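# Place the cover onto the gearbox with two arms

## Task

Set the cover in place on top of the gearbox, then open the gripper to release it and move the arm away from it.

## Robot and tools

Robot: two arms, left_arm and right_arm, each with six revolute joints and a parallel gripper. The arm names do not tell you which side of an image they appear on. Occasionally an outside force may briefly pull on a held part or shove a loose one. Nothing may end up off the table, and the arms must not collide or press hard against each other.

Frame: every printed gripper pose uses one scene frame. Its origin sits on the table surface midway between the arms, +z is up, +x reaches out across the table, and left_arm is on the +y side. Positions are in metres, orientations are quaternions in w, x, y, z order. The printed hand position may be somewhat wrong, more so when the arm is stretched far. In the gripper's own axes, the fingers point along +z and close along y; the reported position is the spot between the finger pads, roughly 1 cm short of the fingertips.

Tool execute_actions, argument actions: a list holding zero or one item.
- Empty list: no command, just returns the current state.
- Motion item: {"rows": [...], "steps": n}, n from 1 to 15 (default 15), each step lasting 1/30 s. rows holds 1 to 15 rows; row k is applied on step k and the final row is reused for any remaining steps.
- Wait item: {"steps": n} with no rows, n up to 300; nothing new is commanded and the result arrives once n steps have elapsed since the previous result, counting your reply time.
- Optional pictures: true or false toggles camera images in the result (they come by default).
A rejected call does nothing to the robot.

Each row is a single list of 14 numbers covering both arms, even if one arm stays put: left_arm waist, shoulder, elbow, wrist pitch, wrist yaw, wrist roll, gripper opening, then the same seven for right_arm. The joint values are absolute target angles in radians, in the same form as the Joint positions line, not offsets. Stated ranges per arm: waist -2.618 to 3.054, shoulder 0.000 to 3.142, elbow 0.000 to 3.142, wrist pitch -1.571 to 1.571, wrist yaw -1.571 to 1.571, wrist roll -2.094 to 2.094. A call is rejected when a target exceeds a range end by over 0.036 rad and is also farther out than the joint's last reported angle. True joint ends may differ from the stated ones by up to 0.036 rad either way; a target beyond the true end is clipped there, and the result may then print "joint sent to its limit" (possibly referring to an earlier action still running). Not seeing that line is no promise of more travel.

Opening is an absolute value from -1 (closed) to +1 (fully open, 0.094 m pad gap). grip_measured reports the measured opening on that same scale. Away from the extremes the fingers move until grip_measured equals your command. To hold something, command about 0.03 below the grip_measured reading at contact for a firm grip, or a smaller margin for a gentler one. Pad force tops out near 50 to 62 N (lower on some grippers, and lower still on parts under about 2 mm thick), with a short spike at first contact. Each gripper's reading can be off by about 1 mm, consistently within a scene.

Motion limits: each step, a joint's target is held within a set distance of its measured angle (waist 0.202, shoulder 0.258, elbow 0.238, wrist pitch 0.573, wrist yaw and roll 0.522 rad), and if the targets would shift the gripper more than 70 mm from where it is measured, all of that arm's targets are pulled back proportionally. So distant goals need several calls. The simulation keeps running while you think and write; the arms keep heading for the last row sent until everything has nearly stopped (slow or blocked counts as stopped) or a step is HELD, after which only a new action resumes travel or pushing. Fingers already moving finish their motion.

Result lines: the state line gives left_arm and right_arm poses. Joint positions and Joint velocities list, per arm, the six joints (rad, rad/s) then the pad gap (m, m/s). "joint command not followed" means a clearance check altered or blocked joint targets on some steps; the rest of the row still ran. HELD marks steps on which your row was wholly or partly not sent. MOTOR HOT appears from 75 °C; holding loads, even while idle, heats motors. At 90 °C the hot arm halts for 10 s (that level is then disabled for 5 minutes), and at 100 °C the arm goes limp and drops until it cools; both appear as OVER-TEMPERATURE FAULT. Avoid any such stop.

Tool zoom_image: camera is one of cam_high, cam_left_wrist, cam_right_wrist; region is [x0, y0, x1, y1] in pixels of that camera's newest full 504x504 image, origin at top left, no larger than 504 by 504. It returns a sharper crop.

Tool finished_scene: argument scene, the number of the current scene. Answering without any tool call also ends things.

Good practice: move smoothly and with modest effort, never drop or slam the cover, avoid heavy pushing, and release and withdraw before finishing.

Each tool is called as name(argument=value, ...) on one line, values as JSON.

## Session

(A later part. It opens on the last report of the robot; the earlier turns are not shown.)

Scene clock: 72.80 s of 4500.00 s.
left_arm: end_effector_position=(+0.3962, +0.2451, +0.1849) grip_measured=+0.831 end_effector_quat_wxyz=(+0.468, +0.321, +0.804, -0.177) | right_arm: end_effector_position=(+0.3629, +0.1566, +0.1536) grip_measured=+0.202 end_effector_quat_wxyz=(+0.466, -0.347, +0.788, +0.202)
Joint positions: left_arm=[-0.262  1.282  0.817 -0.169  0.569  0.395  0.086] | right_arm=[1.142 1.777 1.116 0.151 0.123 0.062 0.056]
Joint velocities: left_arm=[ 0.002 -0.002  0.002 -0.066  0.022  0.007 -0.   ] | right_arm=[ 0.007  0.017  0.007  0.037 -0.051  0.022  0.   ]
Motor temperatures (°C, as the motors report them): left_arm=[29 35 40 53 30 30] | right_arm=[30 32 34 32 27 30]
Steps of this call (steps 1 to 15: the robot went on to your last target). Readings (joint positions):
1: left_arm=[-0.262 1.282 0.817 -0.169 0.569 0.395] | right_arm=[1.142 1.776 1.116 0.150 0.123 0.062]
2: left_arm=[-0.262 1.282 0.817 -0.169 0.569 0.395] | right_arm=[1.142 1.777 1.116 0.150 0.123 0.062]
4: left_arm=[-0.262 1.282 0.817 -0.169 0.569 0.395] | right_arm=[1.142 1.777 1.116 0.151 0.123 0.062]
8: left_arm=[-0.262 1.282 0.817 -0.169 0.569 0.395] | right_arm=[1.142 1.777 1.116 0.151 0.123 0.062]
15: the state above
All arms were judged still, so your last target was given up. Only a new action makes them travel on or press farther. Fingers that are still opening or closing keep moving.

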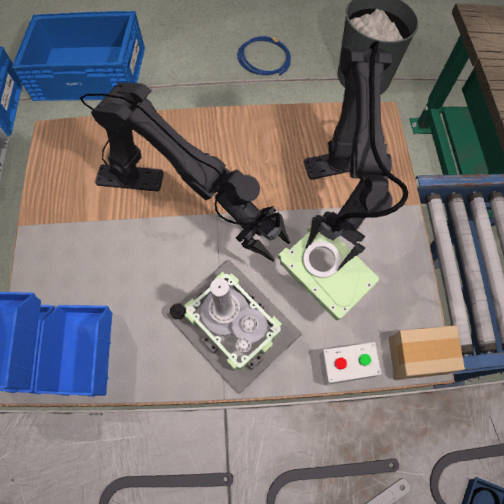

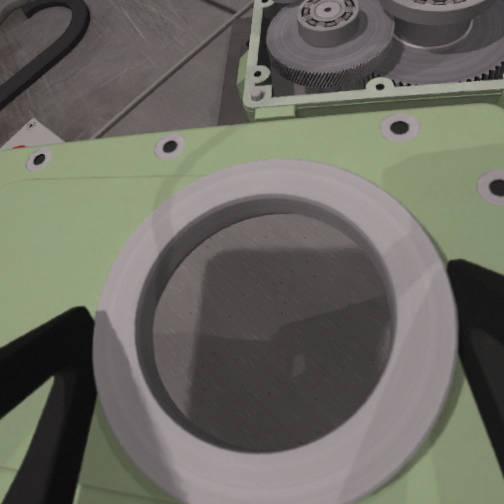

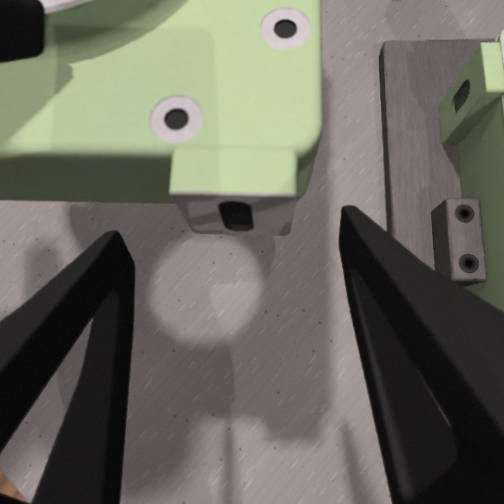

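execute_actions(actions=[{"rows":[[-0.262,1.235,0.865,0.02,0.62,0.41,0.74,1.165,1.77,1.165,0.165,0.18,0.09,0.2],[-0.262,1.235,0.865,0.02,0.62,0.41,0.74,1.182,1.77,1.165,0.165,0.225,0.118,0.2],[-0.262,1.235,0.865,0.02,0.62,0.41,0.74,1.182,1.77,1.165,0.165,0.225,0.118,0.2],[-0.262,1.235,0.865,0.02,0.62,0.41,0.74,1.182,1.77,1.165,0.165,0.225,0.118,0.2],[-0.262,1.235,0.865,0.02,0.62,0.41,0.74,1.182,1.77,1.165,0.165,0.225,0.118,0.2],[-0.262,1.235,0.865,0.02,0.62,0.41,0.74,1.182,1.77,1.165,0.165,0.225,0.118,0.2],[-0.262,1.235,0.865,0.02,0.62,0.41,0.74,1.182,1.77,1.165,0.165,0.225,0.118,0.2],[-0.262,1.235,0.865,0.02,0.62,0.41,0.74,1.182,1.77,1.165,0.165,0.225,0.118,0.2],[-0.262,1.235,0.865,0.02,0.62,0.41,0.74,1.182,1.79,1.19,0.155,0.225,0.118,0.2],[-0.262,1.235,0.865,0.02,0.62,0.41,0.74,1.182,1.81,1.213,0.145,0.225,0.118,0.2]]}], pictures=false)

execute_actions(actions=[{"steps":15}])

Scene clock: 75.10 s of 4500.00 s.
left_arm: end_effector_position=(+0.3962, +0.2451, +0.1849) grip_measured=+0.831 end_effector_quat_wxyz=(+0.468, +0.321, +0.804, -0.177) | right_arm: end_effector_position=(+0.3667, +0.1687, +0.1655) grip_measured=+0.202 end_effector_quat_wxyz=(+0.484, -0.317, +0.792, +0.194)
Joint positions: left_arm=[-0.262  1.282  0.817 -0.169  0.569  0.395  0.086] | right_arm=[1.179 1.806 1.177 0.143 0.212 0.111 0.056]
Joint velocities: left_arm=[-0.007 -0.002 -0.012 -0.066  0.051 -0.037 -0.001] | right_arm=[ 0.002  0.002  0.007 -0.037 -0.022 -0.037  0.001]
Motor temperatures (°C, as the motors report them): left_arm=[29 35 40 54 30 30] | right_arm=[30 32 34 32 27 30]
Steps of this call (steps 1 to 54: nothing new was sent; steps 55 to 69: all 15 steps of this action). Readings (joint positions):
55: left_arm=[-0.262 1.282 0.817 -0.169 0.569 0.395] | right_arm=[1.144 1.777 1.116 0.151 0.130 0.066]
56: left_arm=[-0.262 1.282 0.817 -0.169 0.569 0.395] | right_arm=[1.149 1.777 1.116 0.151 0.147 0.074]
58: left_arm=[-0.262 1.282 0.817 -0.169 0.569 0.395] | right_arm=[1.163 1.777 1.116 0.151 0.174 0.088]
62: left_arm=[-0.262 1.282 0.817 -0.169 0.569 0.395] | right_arm=[1.179 1.777 1.116 0.151 0.197 0.103]
69: the state above

Scene clock: 75.60 s of 4500.00 s.
left_arm: end_effector_position=(+0.3962, +0.2451, +0.1848) grip_measured=+0.831 end_effector_quat_wxyz=(+0.468, +0.321, +0.804, -0.177) | right_arm: end_effector_position=(+0.3670, +0.1684, +0.1656) grip_measured=+0.202 end_effector_quat_wxyz=(+0.484, -0.316, +0.793, +0.193)
Joint positions: left_arm=[-0.262  1.282  0.817 -0.169  0.568  0.395  0.086] | right_arm=[1.179 1.806 1.177 0.143 0.215 0.112 0.056]
Joint velocities: left_arm=[-0.012  0.002 -0.002 -0.051  0.022 -0.037 -0.   ] | right_arm=[-0.002  0.007  0.012 -0.037 -0.066 -0.022  0.   ]
Motor temperatures (°C, as the motors report them): left_arm=[29 35 40 54 30 30] | right_arm=[30 32 34 32 27 30]
Steps of this call (steps 1 to 15: the robot went on to your last target). Readings (joint positions):
1: left_arm=[-0.262 1.282 0.817 -0.169 0.569 0.395] | right_arm=[1.179 1.806 1.177 0.143 0.213 0.111]
2: left_arm=[-0.262 1.282 0.817 -0.169 0.569 0.395] | right_arm=[1.179 1.806 1.177 0.143 0.213 0.112]
4: left_arm=[-0.262 1.282 0.817 -0.169 0.569 0.395] | right_arm=[1.179 1.806 1.177 0.143 0.214 0.112]
8: left_arm=[-0.262 1.282 0.817 -0.169 0.568 0.395] | right_arm=[1.179 1.806 1.177 0.143 0.214 0.112]
15: the state above
All arms were judged still, so your last target was given up. Only a new action makes them travel on or press farther. Fingers that are still opening or closing keep moving.

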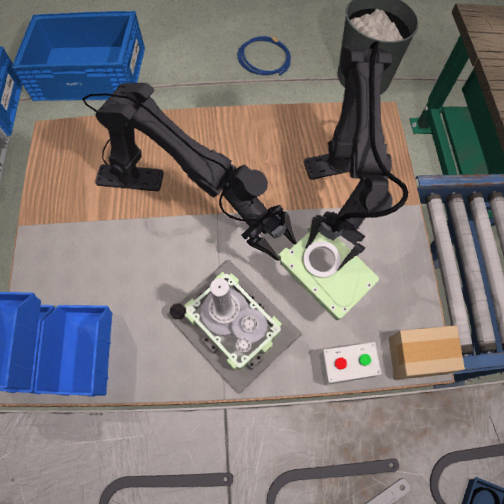

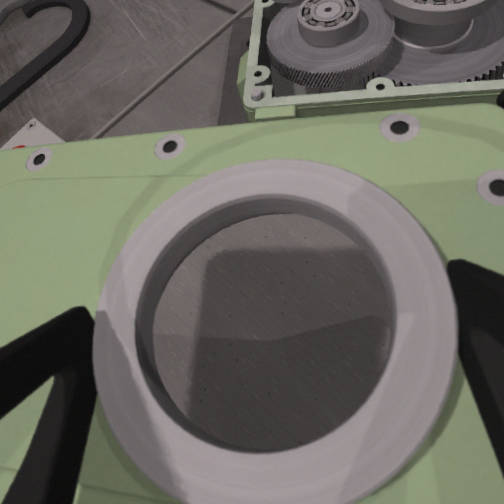

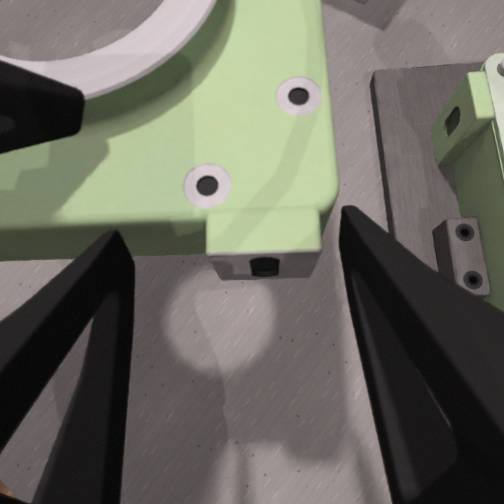

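execute_actions(actions=[{"rows":[[-0.262,1.235,0.865,0.02,0.62,0.41,0.74,1.157,1.81,1.20,0.145,0.225,0.118,0.1],[-0.262,1.235,0.865,0.02,0.62,0.41,0.74,1.157,1.81,1.20,0.145,0.225,0.118,0.0],[-0.262,1.235,0.865,0.02,0.62,0.41,0.74,1.157,1.81,1.20,0.145,0.225,0.118,0.0],[-0.262,1.235,0.865,0.02,0.62,0.41,0.74,1.157,1.81,1.20,0.145,0.225,0.118,0.0],[-0.262,1.235,0.865,0.02,0.62,0.41,0.74,1.157,1.81,1.20,0.145,0.225,0.118,0.0],[-0.262,1.235,0.865,0.02,0.62,0.41,0.74,1.157,1.826,1.20,0.145,0.225,0.118,0.0]]}])

Scene clock: 77.27 s of 4500.00 s.
left_arm: end_effector_position=(+0.3974, +0.2471, +0.1841) grip_measured=+0.831 end_effector_quat_wxyz=(+0.468, +0.319, +0.806, -0.171) | right_arm: end_effector_position=(+0.3728, +0.1646, +0.1561) grip_measured=+0.002 end_effector_quat_wxyz=(+0.479, -0.314, +0.799, +0.185)
Joint positions: left_arm=[-0.262  1.282  0.817 -0.169  0.554  0.395  0.086] | right_arm=[1.166 1.824 1.177 0.141 0.215 0.112 0.047]
Joint velocities: left_arm=[ 0.007  0.002 -0.002 -0.007 -0.037 -0.007 -0.001] | right_arm=[ 0.002  0.017  0.007 -0.007 -0.007  0.037 -0.   ]
Motor temperatures (°C, as the motors report them): left_arm=[29 35 40 54 30 30] | right_arm=[30 32 34 32 27 30]
Steps of this call (steps 1 to 35: nothing new was sent; steps 36 to 50: all 15 steps of this action). Readings (joint positions):
36: left_arm=[-0.262 1.282 0.817 -0.169 0.568 0.395] | right_arm=[1.178 1.806 1.177 0.143 0.214 0.112]
37: left_arm=[-0.262 1.282 0.817 -0.169 0.567 0.395] | right_arm=[1.176 1.806 1.177 0.143 0.214 0.112]
39: left_arm=[-0.262 1.282 0.817 -0.169 0.562 0.395] | right_arm=[1.171 1.806 1.177 0.142 0.214 0.112]
43: left_arm=[-0.262 1.282 0.817 -0.169 0.557 0.395] | right_arm=[1.166 1.812 1.177 0.142 0.215 0.112]
50: the state above

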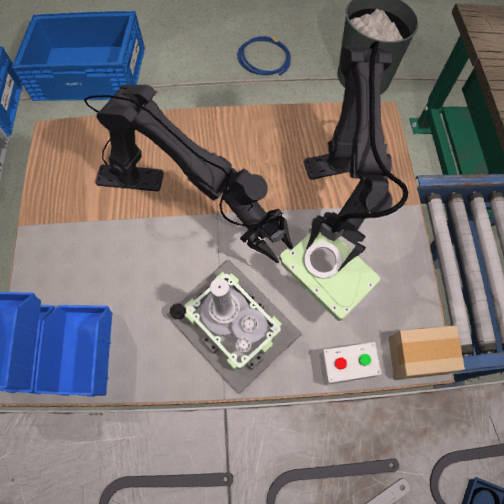

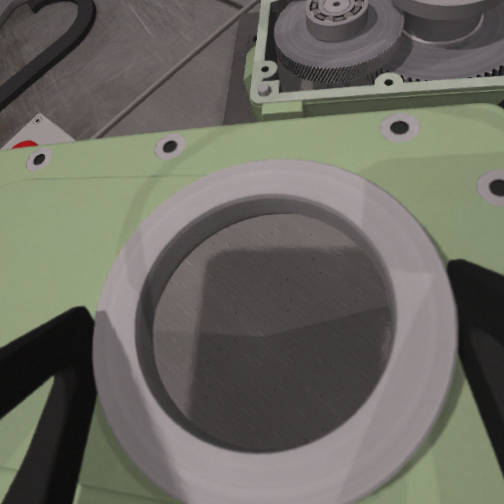

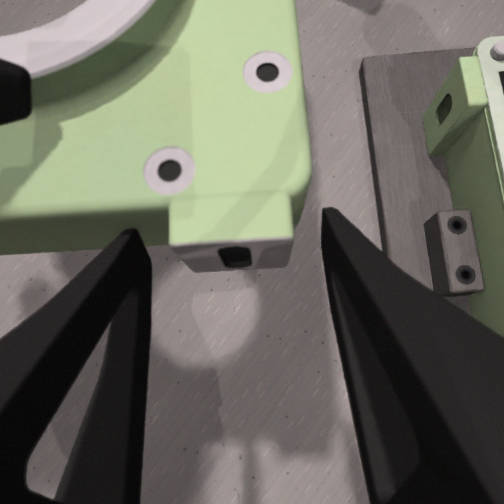

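Tip touches the wall. Close.

execute_actions(actions=[{"rows":[[-0.262,1.235,0.865,0.02,0.62,0.41,0.74,1.166,1.815,1.20,0.15,0.215,0.112,-0.1],[-0.262,1.235,0.865,0.02,0.62,0.41,0.74,1.166,1.815,1.20,0.15,0.215,0.112,-0.15],[-0.262,1.235,0.865,0.02,0.62,0.41,0.74,1.166,1.815,1.20,0.15,0.215,0.112,-0.2],[-0.262,1.235,0.865,0.02,0.62,0.41,0.74,1.166,1.815,1.20,0.15,0.215,0.112,-0.25],[-0.262,1.235,0.865,0.02,0.62,0.41,0.74,1.166,1.815,1.20,0.15,0.215,0.112,-0.3],[-0.262,1.235,0.865,0.02,0.62,0.41,0.74,1.166,1.815,1.20,0.15,0.215,0.112,-0.35],[-0.262,1.235,0.865,0.02,0.62,0.41,0.74,1.166,1.815,1.20,0.15,0.215,0.112,-0.4],[-0.262,1.235,0.865,0.02,0.62,0.41,0.74,1.166,1.815,1.20,0.15,0.215,0.112,-0.46]]}])

Scene clock: 78.57 s of 4500.00 s.
left_arm: end_effector_position=(+0.3975, +0.2473, +0.1840) grip_measured=+0.831 end_effector_quat_wxyz=(+0.468, +0.319, +0.806, -0.170) | right_arm: end_effector_position=(+0.3732, +0.1640, +0.1558) grip_measured=-0.427 end_effector_quat_wxyz=(+0.478, -0.313, +0.799, +0.184)
Joint positions: left_arm=[-0.262  1.282  0.817 -0.169  0.553  0.396  0.086] | right_arm=[1.165 1.824 1.177 0.139 0.216 0.112 0.027]
Joint velocities: left_arm=[-0.012  0.007  0.012 -0.007 -0.022  0.037 -0.   ] | right_arm=[ 0.002 -0.002 -0.002  0.037 -0.022  0.007 -0.001]
Motor temperatures (°C, as the motors report them): left_arm=[29 35 40 55 30 30] | right_arm=[30 33 34 32 27 30]
Steps of this call (steps 1 to 15: the robot went on to your last target; steps 16 to 24: nothing new was sent; steps 25 to 39: all 15 steps of this action). Readings (joint positions):
25: left_arm=[-0.262 1.282 0.817 -0.169 0.554 0.395] | right_arm=[1.166 1.824 1.177 0.141 0.214 0.112]
26: left_arm=[-0.262 1.282 0.817 -0.169 0.554 0.395] | right_arm=[1.166 1.824 1.177 0.141 0.213 0.112]
28: left_arm=[-0.262 1.282 0.817 -0.169 0.554 0.395] | right_arm=[1.166 1.824 1.177 0.141 0.213 0.112]
32: left_arm=[-0.262 1.282 0.817 -0.169 0.553 0.396] | right_arm=[1.165 1.824 1.177 0.139 0.215 0.113]
39: the state above

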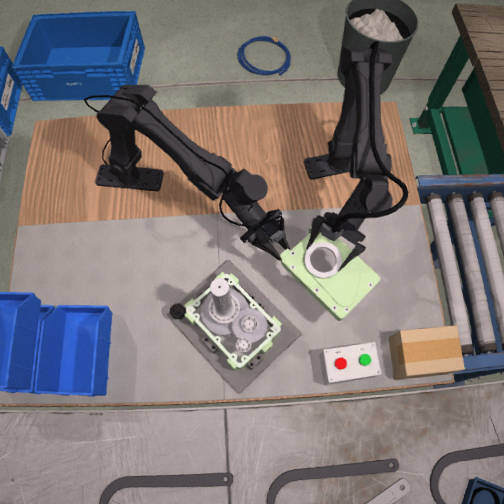

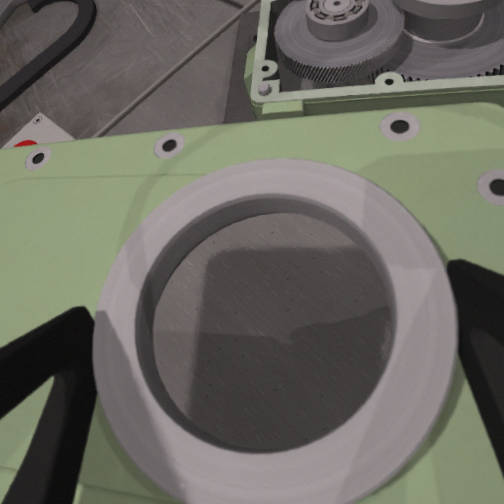

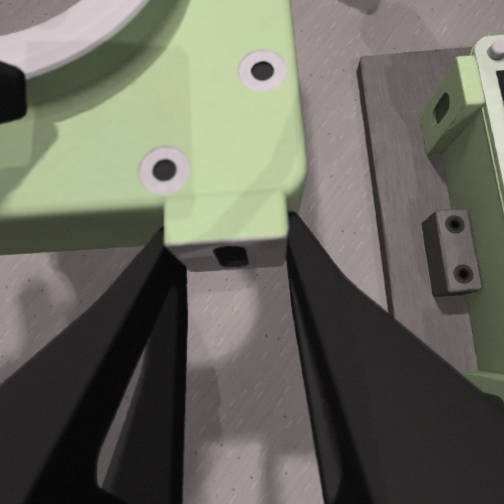

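execute_actions(actions=[{"rows":[[-0.275,1.232,0.885,-0.03,0.59,0.39,0.74,1.163,1.775,1.225,0.19,0.215,0.112,-0.47],[-0.288,1.227,0.90,-0.05,0.58,0.385,0.74,1.161,1.757,1.23,0.175,0.213,0.111,-0.47],[-0.30,1.223,0.915,-0.068,0.57,0.377,0.74,1.158,1.74,1.232,0.157,0.211,0.11,-0.47],[-0.313,1.218,0.93,-0.085,0.56,0.37,0.74,1.156,1.722,1.234,0.14,0.21,0.109,-0.47],[-0.326,1.214,0.946,-0.10,0.55,0.363,0.74,1.153,1.705,1.236,0.122,0.208,0.108,-0.47],[-0.339,1.21,0.962,-0.118,0.54,0.356,0.74,1.151,1.688,1.238,0.105,0.206,0.107,-0.47],[-0.352,1.205,0.978,-0.135,0.53,0.349,0.74,1.148,1.67,1.24,0.087,0.204,0.106,-0.47],[-0.365,1.20,0.994,-0.152,0.52,0.342,0.74,1.146,1.653,1.242,0.07,0.202,0.105,-0.47],[-0.378,1.196,1.01,-0.17,0.51,0.335,0.74,1.143,1.636,1.244,0.052,0.2,0.104,-0.47],[-0.391,1.192,1.025,-0.187,0.50,0.328,0.74,1.141,1.619,1.245,0.035,0.198,0.103,-0.47],[-0.404,1.187,1.04,-0.204,0.49,0.321,0.74,1.138,1.602,1.247,0.017,0.196,0.102,-0.47],[-0.417,1.183,1.056,-0.22,0.48,0.314,0.74,1.136,1.585,1.248,0.0,0.194,0.101,-0.47],[-0.428,1.179,1.07,-0.238,0.47,0.307,0.74,1.133,1.568,1.25,-0.018,0.192,0.1,-0.47],[-0.438,1.175,1.087,-0.258,0.46,0.30,0.74,1.13,1.551,1.252,-0.036,0.19,0.1,-0.47]]}], pictures=false)

execute_actions(actions=[{"steps":20}])

Scene clock: 83.60 s of 4500.00 s.
left_arm: end_effector_position=(+0.3867, +0.2088, +0.2277) grip_measured=+0.831 end_effector_quat_wxyz=(+0.454, +0.319, +0.810, -0.190) | right_arm: end_effector_position=(+0.3612, +0.1254, +0.2056) grip_measured=-0.427 end_effector_quat_wxyz=(+0.472, -0.311, +0.806, +0.175)
Joint positions: left_arm=[-0.402  1.254  0.978 -0.342  0.472  0.291  0.086] | right_arm=[ 1.139  1.63   1.177 -0.075  0.206  0.104  0.027]
Joint velocities: left_arm=[-0.31  -0.149  0.413 -0.403 -0.183 -0.227  0.001] | right_arm=[-0.056 -0.505 -0.012 -0.388 -0.022  0.022 -0.   ]
Motor temperatures (°C, as the motors report them): left_arm=[29 35 41 56 30 30] | right_arm=[30 33 35 32 27 30]
Steps of this call (steps 1 to 15: the robot went on to your last target; steps 16 to 90: nothing new was sent; then 1.53 s passed at rest; steps 91 to 105: all 15 steps of this action). Readings (joint positions):
91: left_arm=[-0.262 1.282 0.817 -0.171 0.552 0.395] | right_arm=[1.165 1.822 1.177 0.140 0.216 0.112]
92: left_arm=[-0.263 1.282 0.818 -0.176 0.551 0.390] | right_arm=[1.165 1.819 1.177 0.138 0.216 0.112]
94: left_arm=[-0.275 1.282 0.829 -0.199 0.543 0.379] | right_arm=[1.165 1.806 1.177 0.115 0.215 0.109]
98: left_arm=[-0.316 1.281 0.874 -0.250 0.524 0.346] | right_arm=[1.155 1.751 1.177 0.039 0.212 0.107]
105: the state above

Scene clock: 84.27 s of 4500.00 s.
left_arm: end_effector_position=(+0.3824, +0.2057, +0.2512) grip_measured=+0.831 end_effector_quat_wxyz=(+0.466, +0.314, +0.806, -0.186) | right_arm: end_effector_position=(+0.3583, +0.1220, +0.2279) grip_measured=-0.427 end_effector_quat_wxyz=(+0.480, -0.313, +0.799, +0.183)
Joint positions: left_arm=[-0.424  1.22   1.026 -0.387  0.444  0.267  0.086] | right_arm=[ 1.135  1.589  1.202 -0.115  0.193  0.096  0.027]
Joint velocities: left_arm=[ 0.012  0.002  0.007 -0.037 -0.051  0.007 -0.001] | right_arm=[-0.007 -0.027 -0.002  0.007 -0.037 -0.022  0.001]
Motor temperatures (°C, as the motors report them): left_arm=[29 35 41 56 30 30] | right_arm=[30 34 35 33 27 30]
Steps of this call (steps 1 to 20: the robot went on to your last target). Readings (joint positions):
1: left_arm=[-0.411 1.248 0.991 -0.351 0.467 0.285] | right_arm=[1.138 1.615 1.180 -0.087 0.206 0.104]
2: left_arm=[-0.418 1.242 1.002 -0.357 0.461 0.280] | right_arm=[1.137 1.604 1.184 -0.098 0.206 0.103]
4: left_arm=[-0.424 1.231 1.018 -0.363 0.453 0.277] | right_arm=[1.136 1.592 1.193 -0.104 0.206 0.101]
8: left_arm=[-0.424 1.220 1.026 -0.367 0.445 0.277] | right_arm=[1.135 1.589 1.202 -0.104 0.204 0.096]
20: the state above

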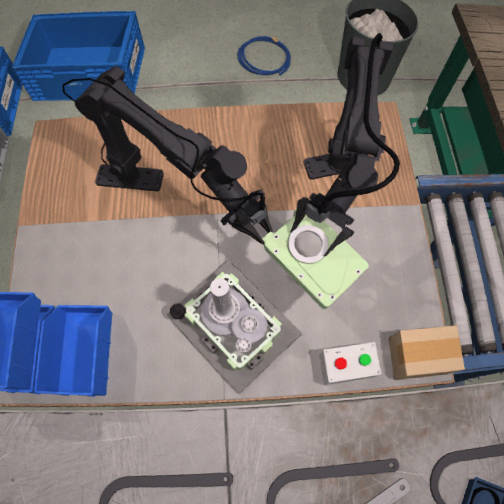

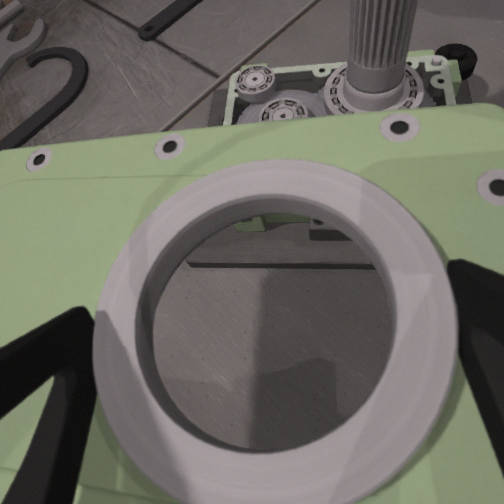

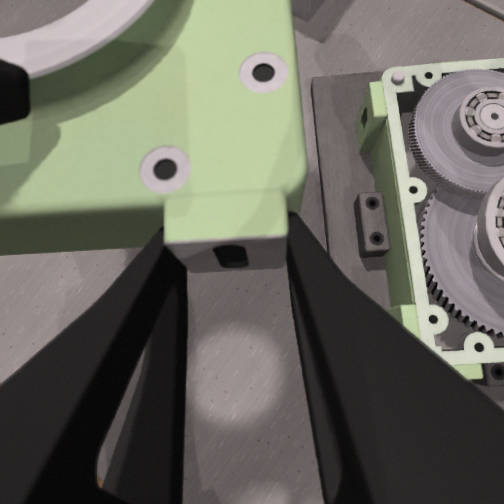

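execute_actions(actions=[{"rows":[[-0.45,1.178,1.107,-0.273,0.45,0.305,0.74,1.127,1.54,1.261,-0.055,0.188,0.1,-0.47],[-0.462,1.181,1.127,-0.288,0.44,0.31,0.74,1.125,1.53,1.27,-0.074,0.186,0.1,-0.47],[-0.474,1.184,1.147,-0.303,0.43,0.31,0.74,1.122,1.519,1.279,-0.093,0.184,0.1,-0.47],[-0.486,1.187,1.167,-0.318,0.42,0.307,0.74,1.12,1.508,1.288,-0.112,0.182,0.098,-0.47],[-0.498,1.19,1.187,-0.333,0.41,0.302,0.74,1.117,1.497,1.297,-0.132,0.18,0.097,-0.47],[-0.51,1.193,1.207,-0.348,0.40,0.297,0.74,1.115,1.487,1.306,-0.151,0.178,0.096,-0.47],[-0.522,1.196,1.227,-0.363,0.39,0.292,0.74,1.112,1.476,1.315,-0.17,0.176,0.095,-0.47],[-0.534,1.199,1.247,-0.378,0.38,0.287,0.74,1.11,1.465,1.324,-0.19,0.174,0.094,-0.47],[-0.546,1.203,1.267,-0.393,0.37,0.282,0.74,1.107,1.454,1.333,-0.209,0.172,0.093,-0.47],[-0.558,1.206,1.287,-0.408,0.36,0.277,0.74,1.105,1.443,1.342,-0.228,0.17,0.092,-0.47],[-0.57,1.21,1.307,-0.423,0.35,0.272,0.74,1.102,1.432,1.351,-0.247,0.168,0.091,-0.47],[-0.582,1.213,1.327,-0.438,0.337,0.267,0.74,1.10,1.421,1.36,-0.267,0.165,0.09,-0.47],[-0.595,1.217,1.347,-0.453,0.323,0.261,0.74,1.097,1.41,1.369,-0.286,0.162,0.089,-0.47],[-0.608,1.22,1.368,-0.468,0.31,0.255,0.74,1.094,1.40,1.378,-0.305,0.16,0.089,-0.47]]}], pictures=false)

execute_actions(actions=[{"steps":20}])

Scene clock: 86.50 s of 4500.00 s.
left_arm: end_effector_position=(+0.3734, +0.1708, +0.3185) grip_measured=+0.831 end_effector_quat_wxyz=(+0.483, +0.330, +0.792, -0.174) | right_arm: end_effector_position=(+0.3496, +0.0889, +0.2907) grip_measured=-0.427 end_effector_quat_wxyz=(+0.488, -0.304, +0.797, +0.184)
Joint positions: left_arm=[-0.576  1.245  1.282 -0.556  0.312  0.222  0.086] | right_arm=[ 1.104  1.455  1.309 -0.335  0.18   0.089  0.027]
Joint velocities: left_arm=[-0.3   -0.012  0.496 -0.154 -0.198 -0.198 -0.   ] | right_arm=[-0.071 -0.364  0.227 -0.359 -0.051 -0.081 -0.   ]
Motor temperatures (°C, as the motors report them): left_arm=[29 35 41 56 30 30] | right_arm=[30 34 35 33 27 30]
Steps of this call (steps 1 to 15: the robot went on to your last target; steps 16 to 52: nothing new was sent; steps 53 to 67: all 15 steps of this action). Readings (joint positions):
53: left_arm=[-0.427 1.220 1.028 -0.389 0.442 0.267] | right_arm=[1.135 1.589 1.202 -0.116 0.193 0.096]
54: left_arm=[-0.432 1.220 1.033 -0.398 0.434 0.268] | right_arm=[1.135 1.588 1.202 -0.120 0.193 0.096]
56: left_arm=[-0.448 1.222 1.054 -0.429 0.411 0.269] | right_arm=[1.134 1.580 1.210 -0.143 0.188 0.096]
60: left_arm=[-0.488 1.230 1.125 -0.481 0.378 0.254] | right_arm=[1.124 1.543 1.240 -0.212 0.183 0.096]
67: the state above

Scene clock: 87.17 s of 4500.00 s.
left_arm: end_effector_position=(+0.3688, +0.1656, +0.3263) grip_measured=+0.831 end_effector_quat_wxyz=(+0.480, +0.326, +0.794, -0.182) | right_arm: end_effector_position=(+0.3446, +0.0828, +0.3003) grip_measured=-0.427 end_effector_quat_wxyz=(+0.486, -0.306, +0.797, +0.186)
Joint positions: left_arm=[-0.597  1.248  1.316 -0.586  0.303  0.195  0.086] | right_arm=[ 1.1    1.43   1.328 -0.381  0.168  0.087  0.027]
Joint velocities: left_arm=[-0.007 -0.002 -0.002 -0.022 -0.081  0.051  0.   ] | right_arm=[ 0.002  0.012 -0.012  0.022 -0.007  0.022 -0.   ]
Motor temperatures (°C, as the motors report them): left_arm=[29 35 41 56 30 30] | right_arm=[30 34 35 33 27 30]
Steps of this call (steps 1 to 20: the robot went on to your last target). Readings (joint positions):
1: left_arm=[-0.585 1.245 1.295 -0.557 0.307 0.219] | right_arm=[1.102 1.444 1.316 -0.345 0.180 0.088]
2: left_arm=[-0.590 1.245 1.306 -0.557 0.305 0.217] | right_arm=[1.101 1.436 1.321 -0.352 0.180 0.088]
4: left_arm=[-0.595 1.245 1.316 -0.557 0.304 0.215] | right_arm=[1.100 1.430 1.327 -0.358 0.180 0.087]
8: left_arm=[-0.597 1.247 1.316 -0.575 0.303 0.205] | right_arm=[1.100 1.430 1.328 -0.372 0.173 0.087]
20: the state above

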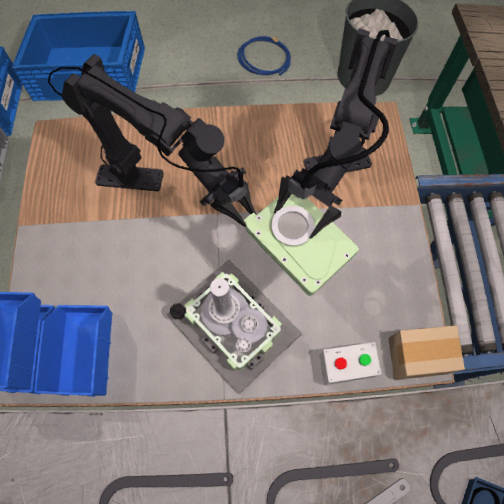

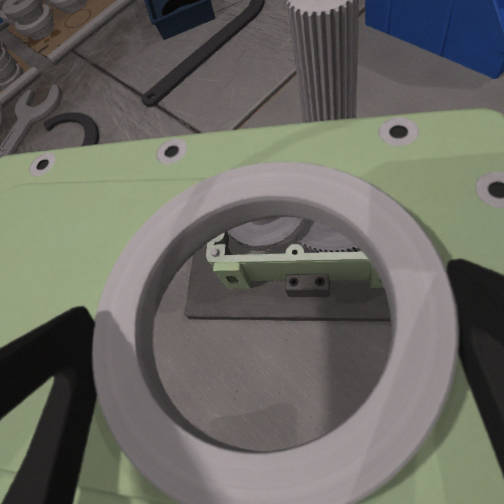

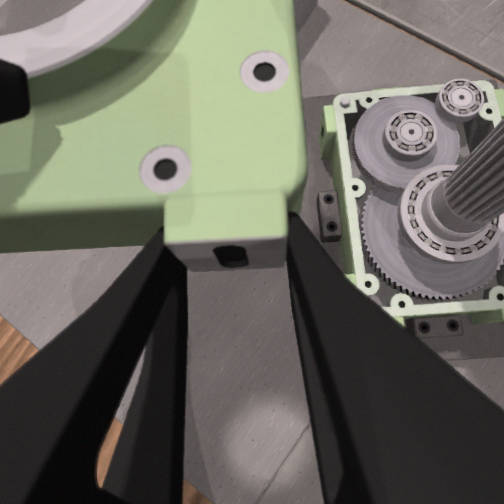

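execute_actions(actions=[{"rows":[[-0.618,1.235,1.395,-0.476,0.30,0.255,0.74,1.077,1.395,1.39,-0.312,0.145,0.081,-0.47],[-0.628,1.252,1.422,-0.484,0.292,0.253,0.74,1.06,1.39,1.40,-0.32,0.13,0.073,-0.47],[-0.637,1.27,1.448,-0.492,0.283,0.25,0.74,1.043,1.385,1.41,-0.33,0.114,0.064,-0.47],[-0.647,1.288,1.474,-0.50,0.274,0.246,0.74,1.026,1.38,1.42,-0.34,0.099,0.056,-0.47],[-0.657,1.307,1.50,-0.508,0.265,0.242,0.74,1.009,1.376,1.43,-0.35,0.083,0.048,-0.47],[-0.666,1.326,1.526,-0.516,0.256,0.238,0.74,0.992,1.372,1.439,-0.36,0.068,0.04,-0.47],[-0.676,1.346,1.552,-0.524,0.247,0.234,0.74,0.975,1.369,1.448,-0.37,0.053,0.031,-0.47],[-0.686,1.366,1.578,-0.532,0.238,0.23,0.74,0.958,1.366,1.456,-0.379,0.037,0.023,-0.47],[-0.696,1.386,1.604,-0.54,0.229,0.226,0.74,0.941,1.363,1.464,-0.388,0.022,0.015,-0.47],[-0.705,1.407,1.63,-0.548,0.22,0.222,0.74,0.924,1.361,1.472,-0.397,0.007,0.006,-0.47],[-0.715,1.428,1.655,-0.556,0.211,0.218,0.74,0.907,1.359,1.48,-0.406,-0.009,-0.002,-0.47],[-0.725,1.449,1.68,-0.564,0.202,0.213,0.74,0.89,1.358,1.488,-0.415,-0.024,-0.01,-0.47],[-0.735,1.471,1.705,-0.571,0.193,0.209,0.74,0.873,1.357,1.496,-0.424,-0.039,-0.018,-0.47],[-0.744,1.493,1.73,-0.578,0.184,0.204,0.74,0.856,1.356,1.503,-0.432,-0.055,-0.027,-0.47],[-0.754,1.515,1.755,-0.585,0.175,0.20,0.74,0.838,1.355,1.51,-0.44,-0.07,-0.035,-0.47]]}], pictures=false)

execute_actions(actions=[{"steps":25}])

Scene clock: 90.53 s of 4500.00 s.
left_arm: end_effector_position=(+0.4075, +0.1091, +0.3607) grip_measured=+0.831 end_effector_quat_wxyz=(+0.483, +0.335, +0.789, -0.177) | right_arm: end_effector_position=(+0.3846, +0.0275, +0.3332) grip_measured=-0.427 end_effector_quat_wxyz=(+0.490, -0.298, +0.799, +0.181)
Joint positions: left_arm=[-0.72   1.505  1.656 -0.651  0.197  0.157  0.086] | right_arm=[ 0.879  1.405  1.435 -0.502 -0.009 -0.007  0.027]
Joint velocities: left_arm=[-0.276  0.579  0.769 -0.212 -0.271 -0.154 -0.   ] | right_arm=[-0.486 -0.046  0.208 -0.3   -0.418 -0.271  0.   ]
Motor temperatures (°C, as the motors report them): left_arm=[29 35 41 55 30 30] | right_arm=[30 34 36 34 27 30]
Steps of this call (steps 1 to 15: the robot went on to your last target; steps 16 to 86: nothing new was sent; steps 87 to 101: all 15 steps of this action). Readings (joint positions):
87: left_arm=[-0.599 1.250 1.318 -0.589 0.301 0.195] | right_arm=[1.099 1.430 1.328 -0.381 0.165 0.087]
88: left_arm=[-0.603 1.255 1.328 -0.597 0.295 0.195] | right_arm=[1.094 1.430 1.329 -0.383 0.159 0.086]
90: left_arm=[-0.616 1.282 1.364 -0.618 0.279 0.189] | right_arm=[1.073 1.430 1.339 -0.397 0.135 0.080]
94: left_arm=[-0.650 1.364 1.468 -0.631 0.246 0.181] | right_arm=[1.004 1.427 1.378 -0.432 0.082 0.054]
101: the state above

Scene clock: 91.37 s of 4500.00 s.
left_arm: end_effector_position=(+0.4104, +0.0983, +0.3561) grip_measured=+0.831 end_effector_quat_wxyz=(+0.470, +0.331, +0.797, -0.184) | right_arm: end_effector_position=(+0.3867, +0.0163, +0.3314) grip_measured=-0.427 end_effector_quat_wxyz=(+0.480, -0.304, +0.804, +0.177)
Joint positions: left_arm=[-0.74   1.547  1.698 -0.673  0.187  0.128  0.086] | right_arm=[ 0.842  1.4    1.446 -0.544 -0.044 -0.032  0.027]
Joint velocities: left_arm=[-0.012 -0.007 -0.012 -0.051  0.022 -0.022  0.   ] | right_arm=[-0.017  0.007  0.002 -0.022  0.037 -0.007 -0.001]
Motor temperatures (°C, as the motors report them): left_arm=[29 35 41 55 30 30] | right_arm=[30 34 36 34 27 30]
Steps of this call (steps 1 to 25: the robot went on to your last target). Readings (joint positions):
1: left_arm=[-0.728 1.522 1.677 -0.652 0.191 0.154] | right_arm=[0.864 1.404 1.441 -0.510 -0.020 -0.015]
2: left_arm=[-0.734 1.535 1.690 -0.651 0.188 0.152] | right_arm=[0.852 1.402 1.445 -0.517 -0.026 -0.022]
4: left_arm=[-0.740 1.546 1.698 -0.651 0.187 0.147] | right_arm=[0.843 1.400 1.446 -0.529 -0.032 -0.030]
8: left_arm=[-0.740 1.547 1.698 -0.669 0.187 0.134] | right_arm=[0.842 1.400 1.446 -0.542 -0.042 -0.032]
25: the state above

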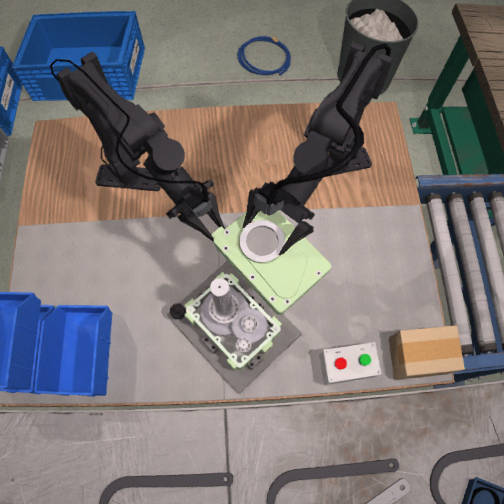

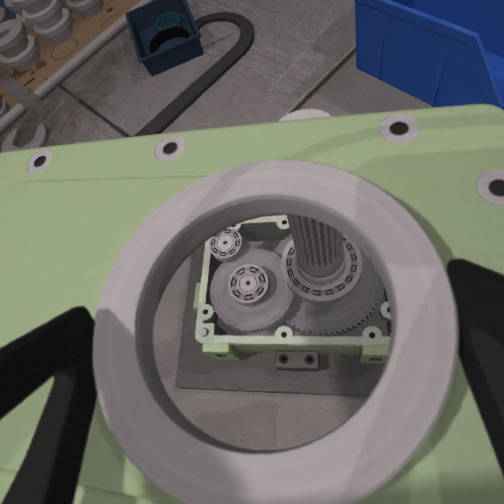

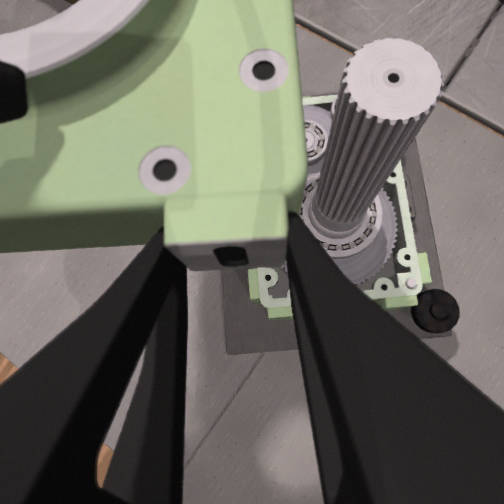

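execute_actions(actions=[{"rows":[[-0.759,1.528,1.773,-0.585,0.17,0.2,0.74,0.82,1.358,1.512,-0.44,-0.088,-0.044,-0.47],[-0.764,1.545,1.791,-0.585,0.165,0.198,0.74,0.802,1.362,1.514,-0.44,-0.106,-0.053,-0.47],[-0.769,1.561,1.809,-0.585,0.16,0.196,0.74,0.785,1.365,1.516,-0.44,-0.124,-0.062,-0.47],[-0.774,1.578,1.827,-0.585,0.155,0.194,0.74,0.767,1.369,1.518,-0.44,-0.142,-0.071,-0.47],[-0.78,1.595,1.845,-0.585,0.15,0.192,0.74,0.749,1.372,1.52,-0.442,-0.16,-0.08,-0.47],[-0.785,1.611,1.863,-0.585,0.145,0.19,0.74,0.731,1.376,1.522,-0.443,-0.178,-0.089,-0.47],[-0.79,1.628,1.881,-0.585,0.14,0.187,0.74,0.713,1.379,1.524,-0.444,-0.196,-0.098,-0.47],[-0.795,1.645,1.899,-0.585,0.135,0.185,0.74,0.696,1.383,1.526,-0.445,-0.214,-0.107,-0.47],[-0.80,1.661,1.917,-0.585,0.13,0.182,0.74,0.678,1.386,1.528,-0.445,-0.232,-0.116,-0.47],[-0.805,1.678,1.935,-0.585,0.125,0.18,0.74,0.66,1.39,1.53,-0.445,-0.25,-0.125,-0.47]],"steps":10}], pictures=false)

execute_actions(actions=[{"rows":[[-0.81,1.697,1.959,-0.589,0.12,0.178,0.74,0.643,1.393,1.532,-0.446,-0.266,-0.134,-0.47],[-0.815,1.717,1.984,-0.593,0.115,0.175,0.74,0.625,1.397,1.535,-0.447,-0.282,-0.143,-0.47],[-0.82,1.737,2.009,-0.597,0.11,0.173,0.74,0.608,1.40,1.537,-0.448,-0.298,-0.152,-0.47],[-0.825,1.757,2.034,-0.601,0.105,0.171,0.74,0.59,1.404,1.54,-0.449,-0.314,-0.161,-0.47],[-0.83,1.778,2.06,-0.605,0.10,0.168,0.74,0.573,1.407,1.542,-0.45,-0.33,-0.17,-0.47],[-0.835,1.799,2.086,-0.609,0.095,0.166,0.74,0.556,1.411,1.544,-0.451,-0.346,-0.179,-0.47],[-0.84,1.82,2.112,-0.613,0.09,0.164,0.74,0.538,1.414,1.547,-0.452,-0.362,-0.188,-0.47],[-0.845,1.841,2.139,-0.617,0.085,0.162,0.74,0.521,1.418,1.549,-0.453,-0.378,-0.197,-0.47],[-0.85,1.862,2.166,-0.621,0.08,0.159,0.74,0.503,1.421,1.552,-0.454,-0.394,-0.206,-0.47],[-0.855,1.883,2.193,-0.625,0.075,0.157,0.74,0.486,1.425,1.554,-0.455,-0.41,-0.215,-0.47]]}], pictures=false)

execute_actions(actions=[{"steps":20}])

Scene clock: 95.53 s of 4500.00 s.
left_arm: end_effector_position=(+0.4303, +0.0687, +0.3629) grip_measured=+0.831 end_effector_quat_wxyz=(+0.475, +0.332, +0.794, -0.183) | right_arm: end_effector_position=(+0.4081, -0.0136, +0.3369) grip_measured=-0.427 end_effector_quat_wxyz=(+0.484, -0.301, +0.801, +0.183)
Joint positions: left_arm=[-0.784  1.676  1.852 -0.685  0.149  0.111  0.086] | right_arm=[ 0.706  1.401  1.459 -0.549 -0.171 -0.089  0.027]
Joint velocities: left_arm=[-0.164  0.505  0.53  -0.037 -0.139 -0.125 -0.   ] | right_arm=[-0.53   0.032  0.076 -0.037 -0.432 -0.286  0.001]
Motor temperatures (°C, as the motors report them): left_arm=[29 35 42 55 30 30] | right_arm=[30 34 37 35 27 30]
Steps of this call (steps 1 to 15: the robot went on to your last target; steps 16 to 90: nothing new was sent; then 0.83 s passed at rest; steps 91 to 100: all 10 steps of this action). Readings (joint positions):
91: left_arm=[-0.741 1.548 1.701 -0.676 0.187 0.128] | right_arm=[0.840 1.400 1.446 -0.544 -0.047 -0.033]
92: left_arm=[-0.743 1.552 1.709 -0.682 0.184 0.127] | right_arm=[0.835 1.400 1.446 -0.544 -0.056 -0.035]
94: left_arm=[-0.751 1.572 1.738 -0.693 0.173 0.124] | right_arm=[0.813 1.400 1.448 -0.543 -0.083 -0.042]
98: left_arm=[-0.773 1.640 1.815 -0.689 0.156 0.116] | right_arm=[0.743 1.400 1.456 -0.545 -0.142 -0.071]
100: the state above

Scene clock: 96.03 s of 4500.00 s.
left_arm: end_effector_position=(+0.4673, +0.0146, +0.3585) grip_measured=+0.831 end_effector_quat_wxyz=(+0.480, +0.335, +0.790, -0.184) | right_arm: end_effector_position=(+0.4459, -0.0675, +0.3316) grip_measured=-0.427 end_effector_quat_wxyz=(+0.485, -0.302, +0.802, +0.174)
Joint positions: left_arm=[-0.843  1.923  2.132 -0.702  0.099  0.089  0.086] | right_arm=[ 0.488  1.446  1.486 -0.561 -0.346 -0.209  0.027]
Joint velocities: left_arm=[ 0.007 -0.017 -0.007 -0.125 -0.066 -0.051  0.   ] | right_arm=[-0.022  0.017  0.022 -0.007 -0.051 -0.022 -0.001]
Motor temperatures (°C, as the motors report them): left_arm=[29 35 42 55 30 30] | right_arm=[30 34 37 36 27 30]
Steps of this call (steps 1 to 15: all 15 steps of this action). Readings (joint positions):
1: left_arm=[-0.790 1.694 1.871 -0.684 0.145 0.108] | right_arm=[0.687 1.403 1.461 -0.551 -0.186 -0.098]
2: left_arm=[-0.795 1.713 1.892 -0.684 0.140 0.106] | right_arm=[0.669 1.406 1.463 -0.552 -0.202 -0.107]
4: left_arm=[-0.804 1.754 1.937 -0.686 0.131 0.104] | right_arm=[0.633 1.414 1.468 -0.553 -0.231 -0.125]
8: left_arm=[-0.822 1.839 2.037 -0.696 0.115 0.100] | right_arm=[0.561 1.431 1.479 -0.553 -0.289 -0.163]
15: the state above

Scene clock: 96.70 s of 4500.00 s.
left_arm: end_effector_position=(+0.4669, +0.0157, +0.3566) grip_measured=+0.831 end_effector_quat_wxyz=(+0.477, +0.332, +0.793, -0.183) | right_arm: end_effector_position=(+0.4456, -0.0665, +0.3307) grip_measured=-0.427 end_effector_quat_wxyz=(+0.484, -0.305, +0.801, +0.175)
Joint positions: left_arm=[-0.843  1.923  2.132 -0.711  0.096  0.083  0.086] | right_arm=[ 0.488  1.449  1.486 -0.562 -0.352 -0.213  0.027]
Joint velocities: left_arm=[-0.002 -0.002 -0.007  0.007  0.037  0.022  0.   ] | right_arm=[-0.002 -0.002  0.007  0.037  0.022 -0.007 -0.   ]
Motor temperatures (°C, as the motors report them): left_arm=[29 36 42 54 30 30] | right_arm=[30 34 37 36 27 30]
Steps of this call (steps 1 to 15: the robot went on to your last target; steps 16 to 20: nothing new was sent). Readings (joint positions):
1: left_arm=[-0.843 1.923 2.132 -0.706 0.099 0.087] | right_arm=[0.488 1.448 1.486 -0.562 -0.348 -0.210]
2: left_arm=[-0.843 1.923 2.132 -0.709 0.097 0.086] | right_arm=[0.488 1.448 1.486 -0.562 -0.351 -0.211]
4: left_arm=[-0.843 1.923 2.132 -0.710 0.096 0.084] | right_arm=[0.488 1.448 1.486 -0.562 -0.352 -0.212]
8: left_arm=[-0.843 1.923 2.132 -0.710 0.096 0.083] | right_arm=[0.488 1.449 1.486 -0.562 -0.352 -0.213]
20: the state above
All arms were judged still, so your last target was given up. Only a new action makes them travel on or press farther. Fingers that are still opening or closing keep moving.

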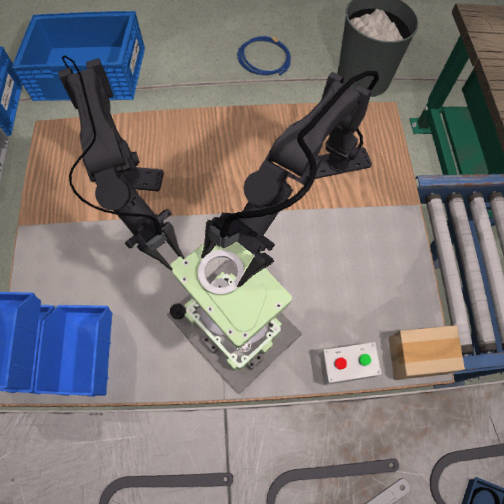

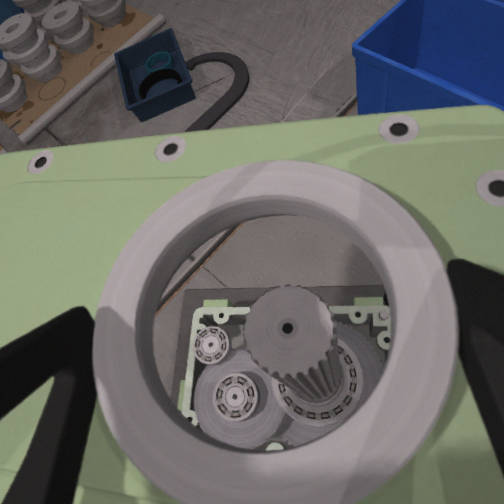

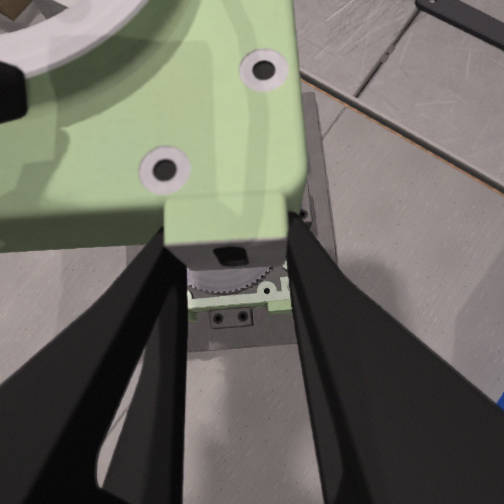

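execute_actions(actions=[{"rows":[[-0.85,1.893,2.203,-0.622,0.076,0.158,0.74,0.479,1.431,1.555,-0.448,-0.416,-0.218,-0.47],[-0.846,1.903,2.213,-0.62,0.077,0.159,0.74,0.473,1.437,1.556,-0.442,-0.421,-0.221,-0.47],[-0.842,1.914,2.223,-0.617,0.078,0.16,0.74,0.466,1.444,1.556,-0.435,-0.427,-0.224,-0.47],[-0.839,1.924,2.233,-0.615,0.079,0.16,0.74,0.46,1.45,1.557,-0.429,-0.432,-0.227,-0.47],[-0.836,1.934,2.243,-0.612,0.08,0.161,0.74,0.453,1.456,1.558,-0.422,-0.438,-0.23,-0.47],[-0.833,1.944,2.253,-0.61,0.081,0.162,0.74,0.446,1.462,1.559,-0.416,-0.443,-0.233,-0.47],[-0.831,1.954,2.263,-0.607,0.082,0.163,0.74,0.44,1.468,1.56,-0.41,-0.449,-0.236,-0.47],[-0.829,1.965,2.273,-0.605,0.083,0.164,0.74,0.433,1.475,1.561,-0.403,-0.454,-0.239,-0.47],[-0.827,1.975,2.283,-0.602,0.084,0.165,0.74,0.427,1.481,1.562,-0.397,-0.46,-0.242,-0.47],[-0.825,1.985,2.292,-0.60,0.085,0.165,0.74,0.42,1.487,1.562,-0.39,-0.465,-0.245,-0.47]]}], pictures=false)

execute_actions(actions=[{"steps":15}])

Scene clock: 100.00 s of 4500.00 s.
left_arm: end_effector_position=(+0.4897, +0.0059, +0.3455) grip_measured=+0.831 end_effector_quat_wxyz=(+0.477, +0.329, +0.796, -0.178) | right_arm: end_effector_position=(+0.4701, -0.0767, +0.3186) grip_measured=-0.427 end_effector_quat_wxyz=(+0.484, -0.307, +0.800, +0.180)
Joint positions: left_arm=[-0.834  2.024  2.233 -0.715  0.091  0.086  0.086] | right_arm=[ 0.427  1.517  1.499 -0.517 -0.415 -0.245  0.027]
Joint velocities: left_arm=[ 0.037  0.061  0.007 -0.022 -0.022 -0.051 -0.001] | right_arm=[-0.027  0.081 -0.007 -0.037  0.095  0.007 -0.001]
Motor temperatures (°C, as the motors report them): left_arm=[29 37 42 54 30 30] | right_arm=[30 34 37 36 27 30]
Steps of this call (steps 1 to 84: nothing new was sent; steps 85 to 99: all 15 steps of this action). Readings (joint positions):
85: left_arm=[-0.843 1.923 2.135 -0.712 0.096 0.083] | right_arm=[0.487 1.449 1.486 -0.562 -0.353 -0.214]
86: left_arm=[-0.843 1.926 2.140 -0.717 0.096 0.082] | right_arm=[0.486 1.449 1.486 -0.562 -0.357 -0.214]
88: left_arm=[-0.843 1.936 2.158 -0.723 0.093 0.082] | right_arm=[0.478 1.453 1.486 -0.553 -0.368 -0.214]
92: left_arm=[-0.842 1.972 2.201 -0.723 0.089 0.084] | right_arm=[0.454 1.475 1.497 -0.537 -0.392 -0.226]
99: the state above

Scene clock: 100.50 s of 4500.00 s.
left_arm: end_effector_position=(+0.4907, +0.0064, +0.3449) grip_measured=+0.831 end_effector_quat_wxyz=(+0.477, +0.329, +0.796, -0.177) | right_arm: end_effector_position=(+0.4709, -0.0762, +0.3179) grip_measured=-0.427 end_effector_quat_wxyz=(+0.484, -0.308, +0.799, +0.180)
Joint positions: left_arm=[-0.832  2.025  2.233 -0.713  0.092  0.086  0.086] | right_arm=[ 0.427  1.52   1.499 -0.514 -0.416 -0.246  0.027]
Joint velocities: left_arm=[-0.007 -0.007 -0.012  0.007 -0.051  0.022 -0.001] | right_arm=[-0.017  0.002  0.007  0.022 -0.007  0.022 -0.001]
Motor temperatures (°C, as the motors report them): left_arm=[29 38 42 54 30 30] | right_arm=[30 34 37 37 27 30]
Steps of this call (steps 1 to 15: the robot went on to your last target). Readings (joint positions):
1: left_arm=[-0.834 2.025 2.233 -0.715 0.092 0.086] | right_arm=[0.427 1.520 1.499 -0.517 -0.415 -0.246]
2: left_arm=[-0.833 2.025 2.233 -0.715 0.092 0.086] | right_arm=[0.427 1.520 1.499 -0.517 -0.416 -0.246]
4: left_arm=[-0.833 2.025 2.233 -0.714 0.092 0.086] | right_arm=[0.427 1.520 1.499 -0.516 -0.416 -0.246]
8: left_arm=[-0.832 2.025 2.233 -0.713 0.092 0.086] | right_arm=[0.427 1.520 1.499 -0.514 -0.416 -0.246]
15: the state above
All arms were judged still, so your last target was given up. Only a new action makes them travel on or press farther. Fingers that are still opening or closing keep moving.

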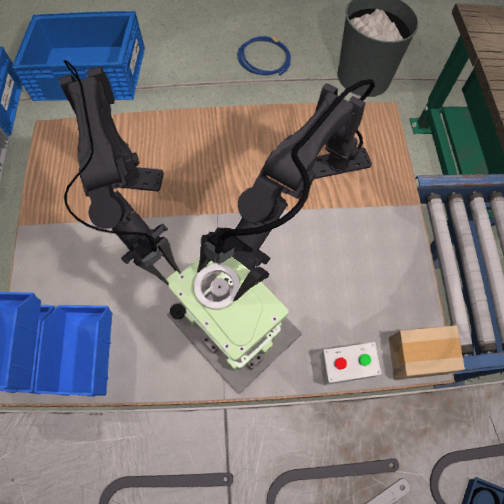

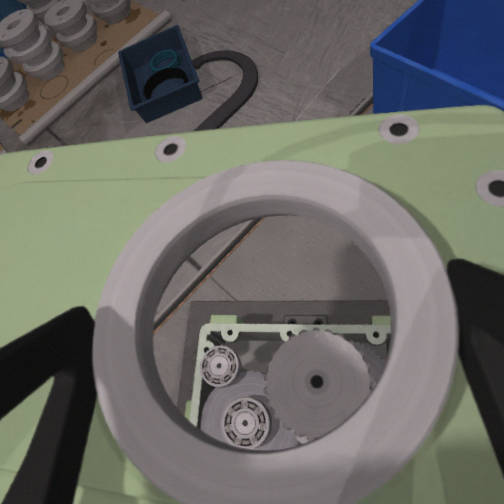

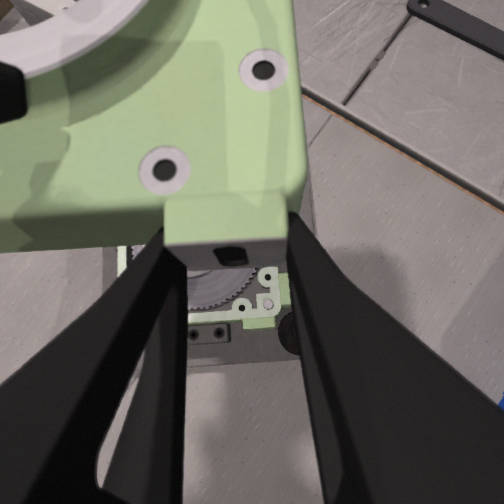

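execute_actions(actions=[])

Scene clock: 102.70 s of 4500.00 s.
left_arm: end_effector_position=(+0.4907, +0.0064, +0.3449) grip_measured=+0.831 end_effector_quat_wxyz=(+0.477, +0.329, +0.796, -0.177) | right_arm: end_effector_position=(+0.4709, -0.0762, +0.3179) grip_measured=-0.427 end_effector_quat_wxyz=(+0.484, -0.308, +0.799, +0.180)
Joint positions: left_arm=[-0.832  2.025  2.233 -0.713  0.092  0.086  0.086] | right_arm=[ 0.427  1.52   1.499 -0.514 -0.416 -0.246  0.027]
Joint velocities: left_arm=[-0.002  0.002 -0.007 -0.066  0.007 -0.007  0.001] | right_arm=[-0.017 -0.002 -0.012 -0.081 -0.037 -0.007  0.   ]
Motor temperatures (°C, as the motors report them): left_arm=[29 39 42 55 30 31] | right_arm=[30 34 38 37 27 30]
Steps of this call (steps 1 to 66: nothing new was sent). Readings (joint positions):
1: left_arm=[-0.832 2.025 2.233 -0.713 0.092 0.086] | right_arm=[0.427 1.520 1.499 -0.514 -0.416 -0.246]
2: left_arm=[-0.832 2.025 2.233 -0.713 0.092 0.086] | right_arm=[0.427 1.520 1.499 -0.514 -0.416 -0.246]
4: left_arm=[-0.832 2.025 2.233 -0.713 0.092 0.086] | right_arm=[0.427 1.520 1.499 -0.514 -0.416 -0.246]
8: left_arm=[-0.832 2.025 2.233 -0.713 0.092 0.086] | right_arm=[0.427 1.520 1.499 -0.514 -0.416 -0.246]
66: the state above

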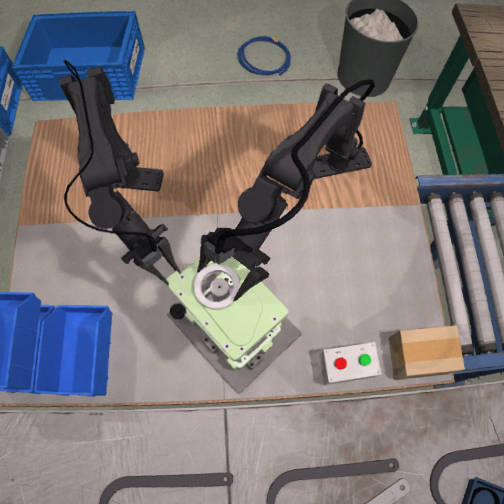

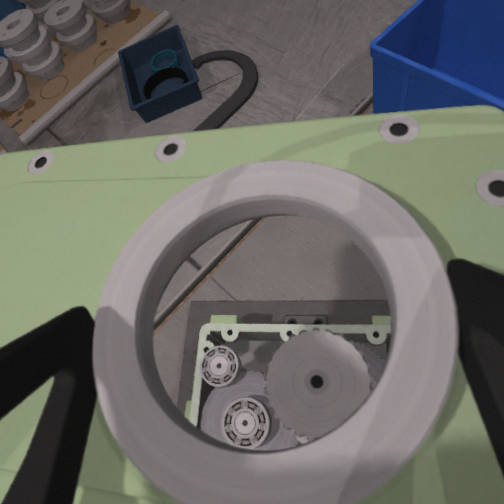

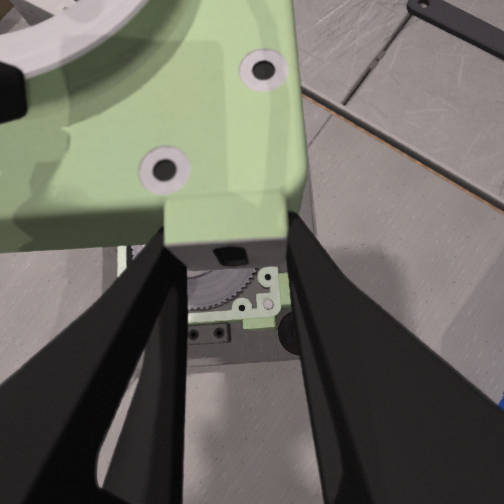

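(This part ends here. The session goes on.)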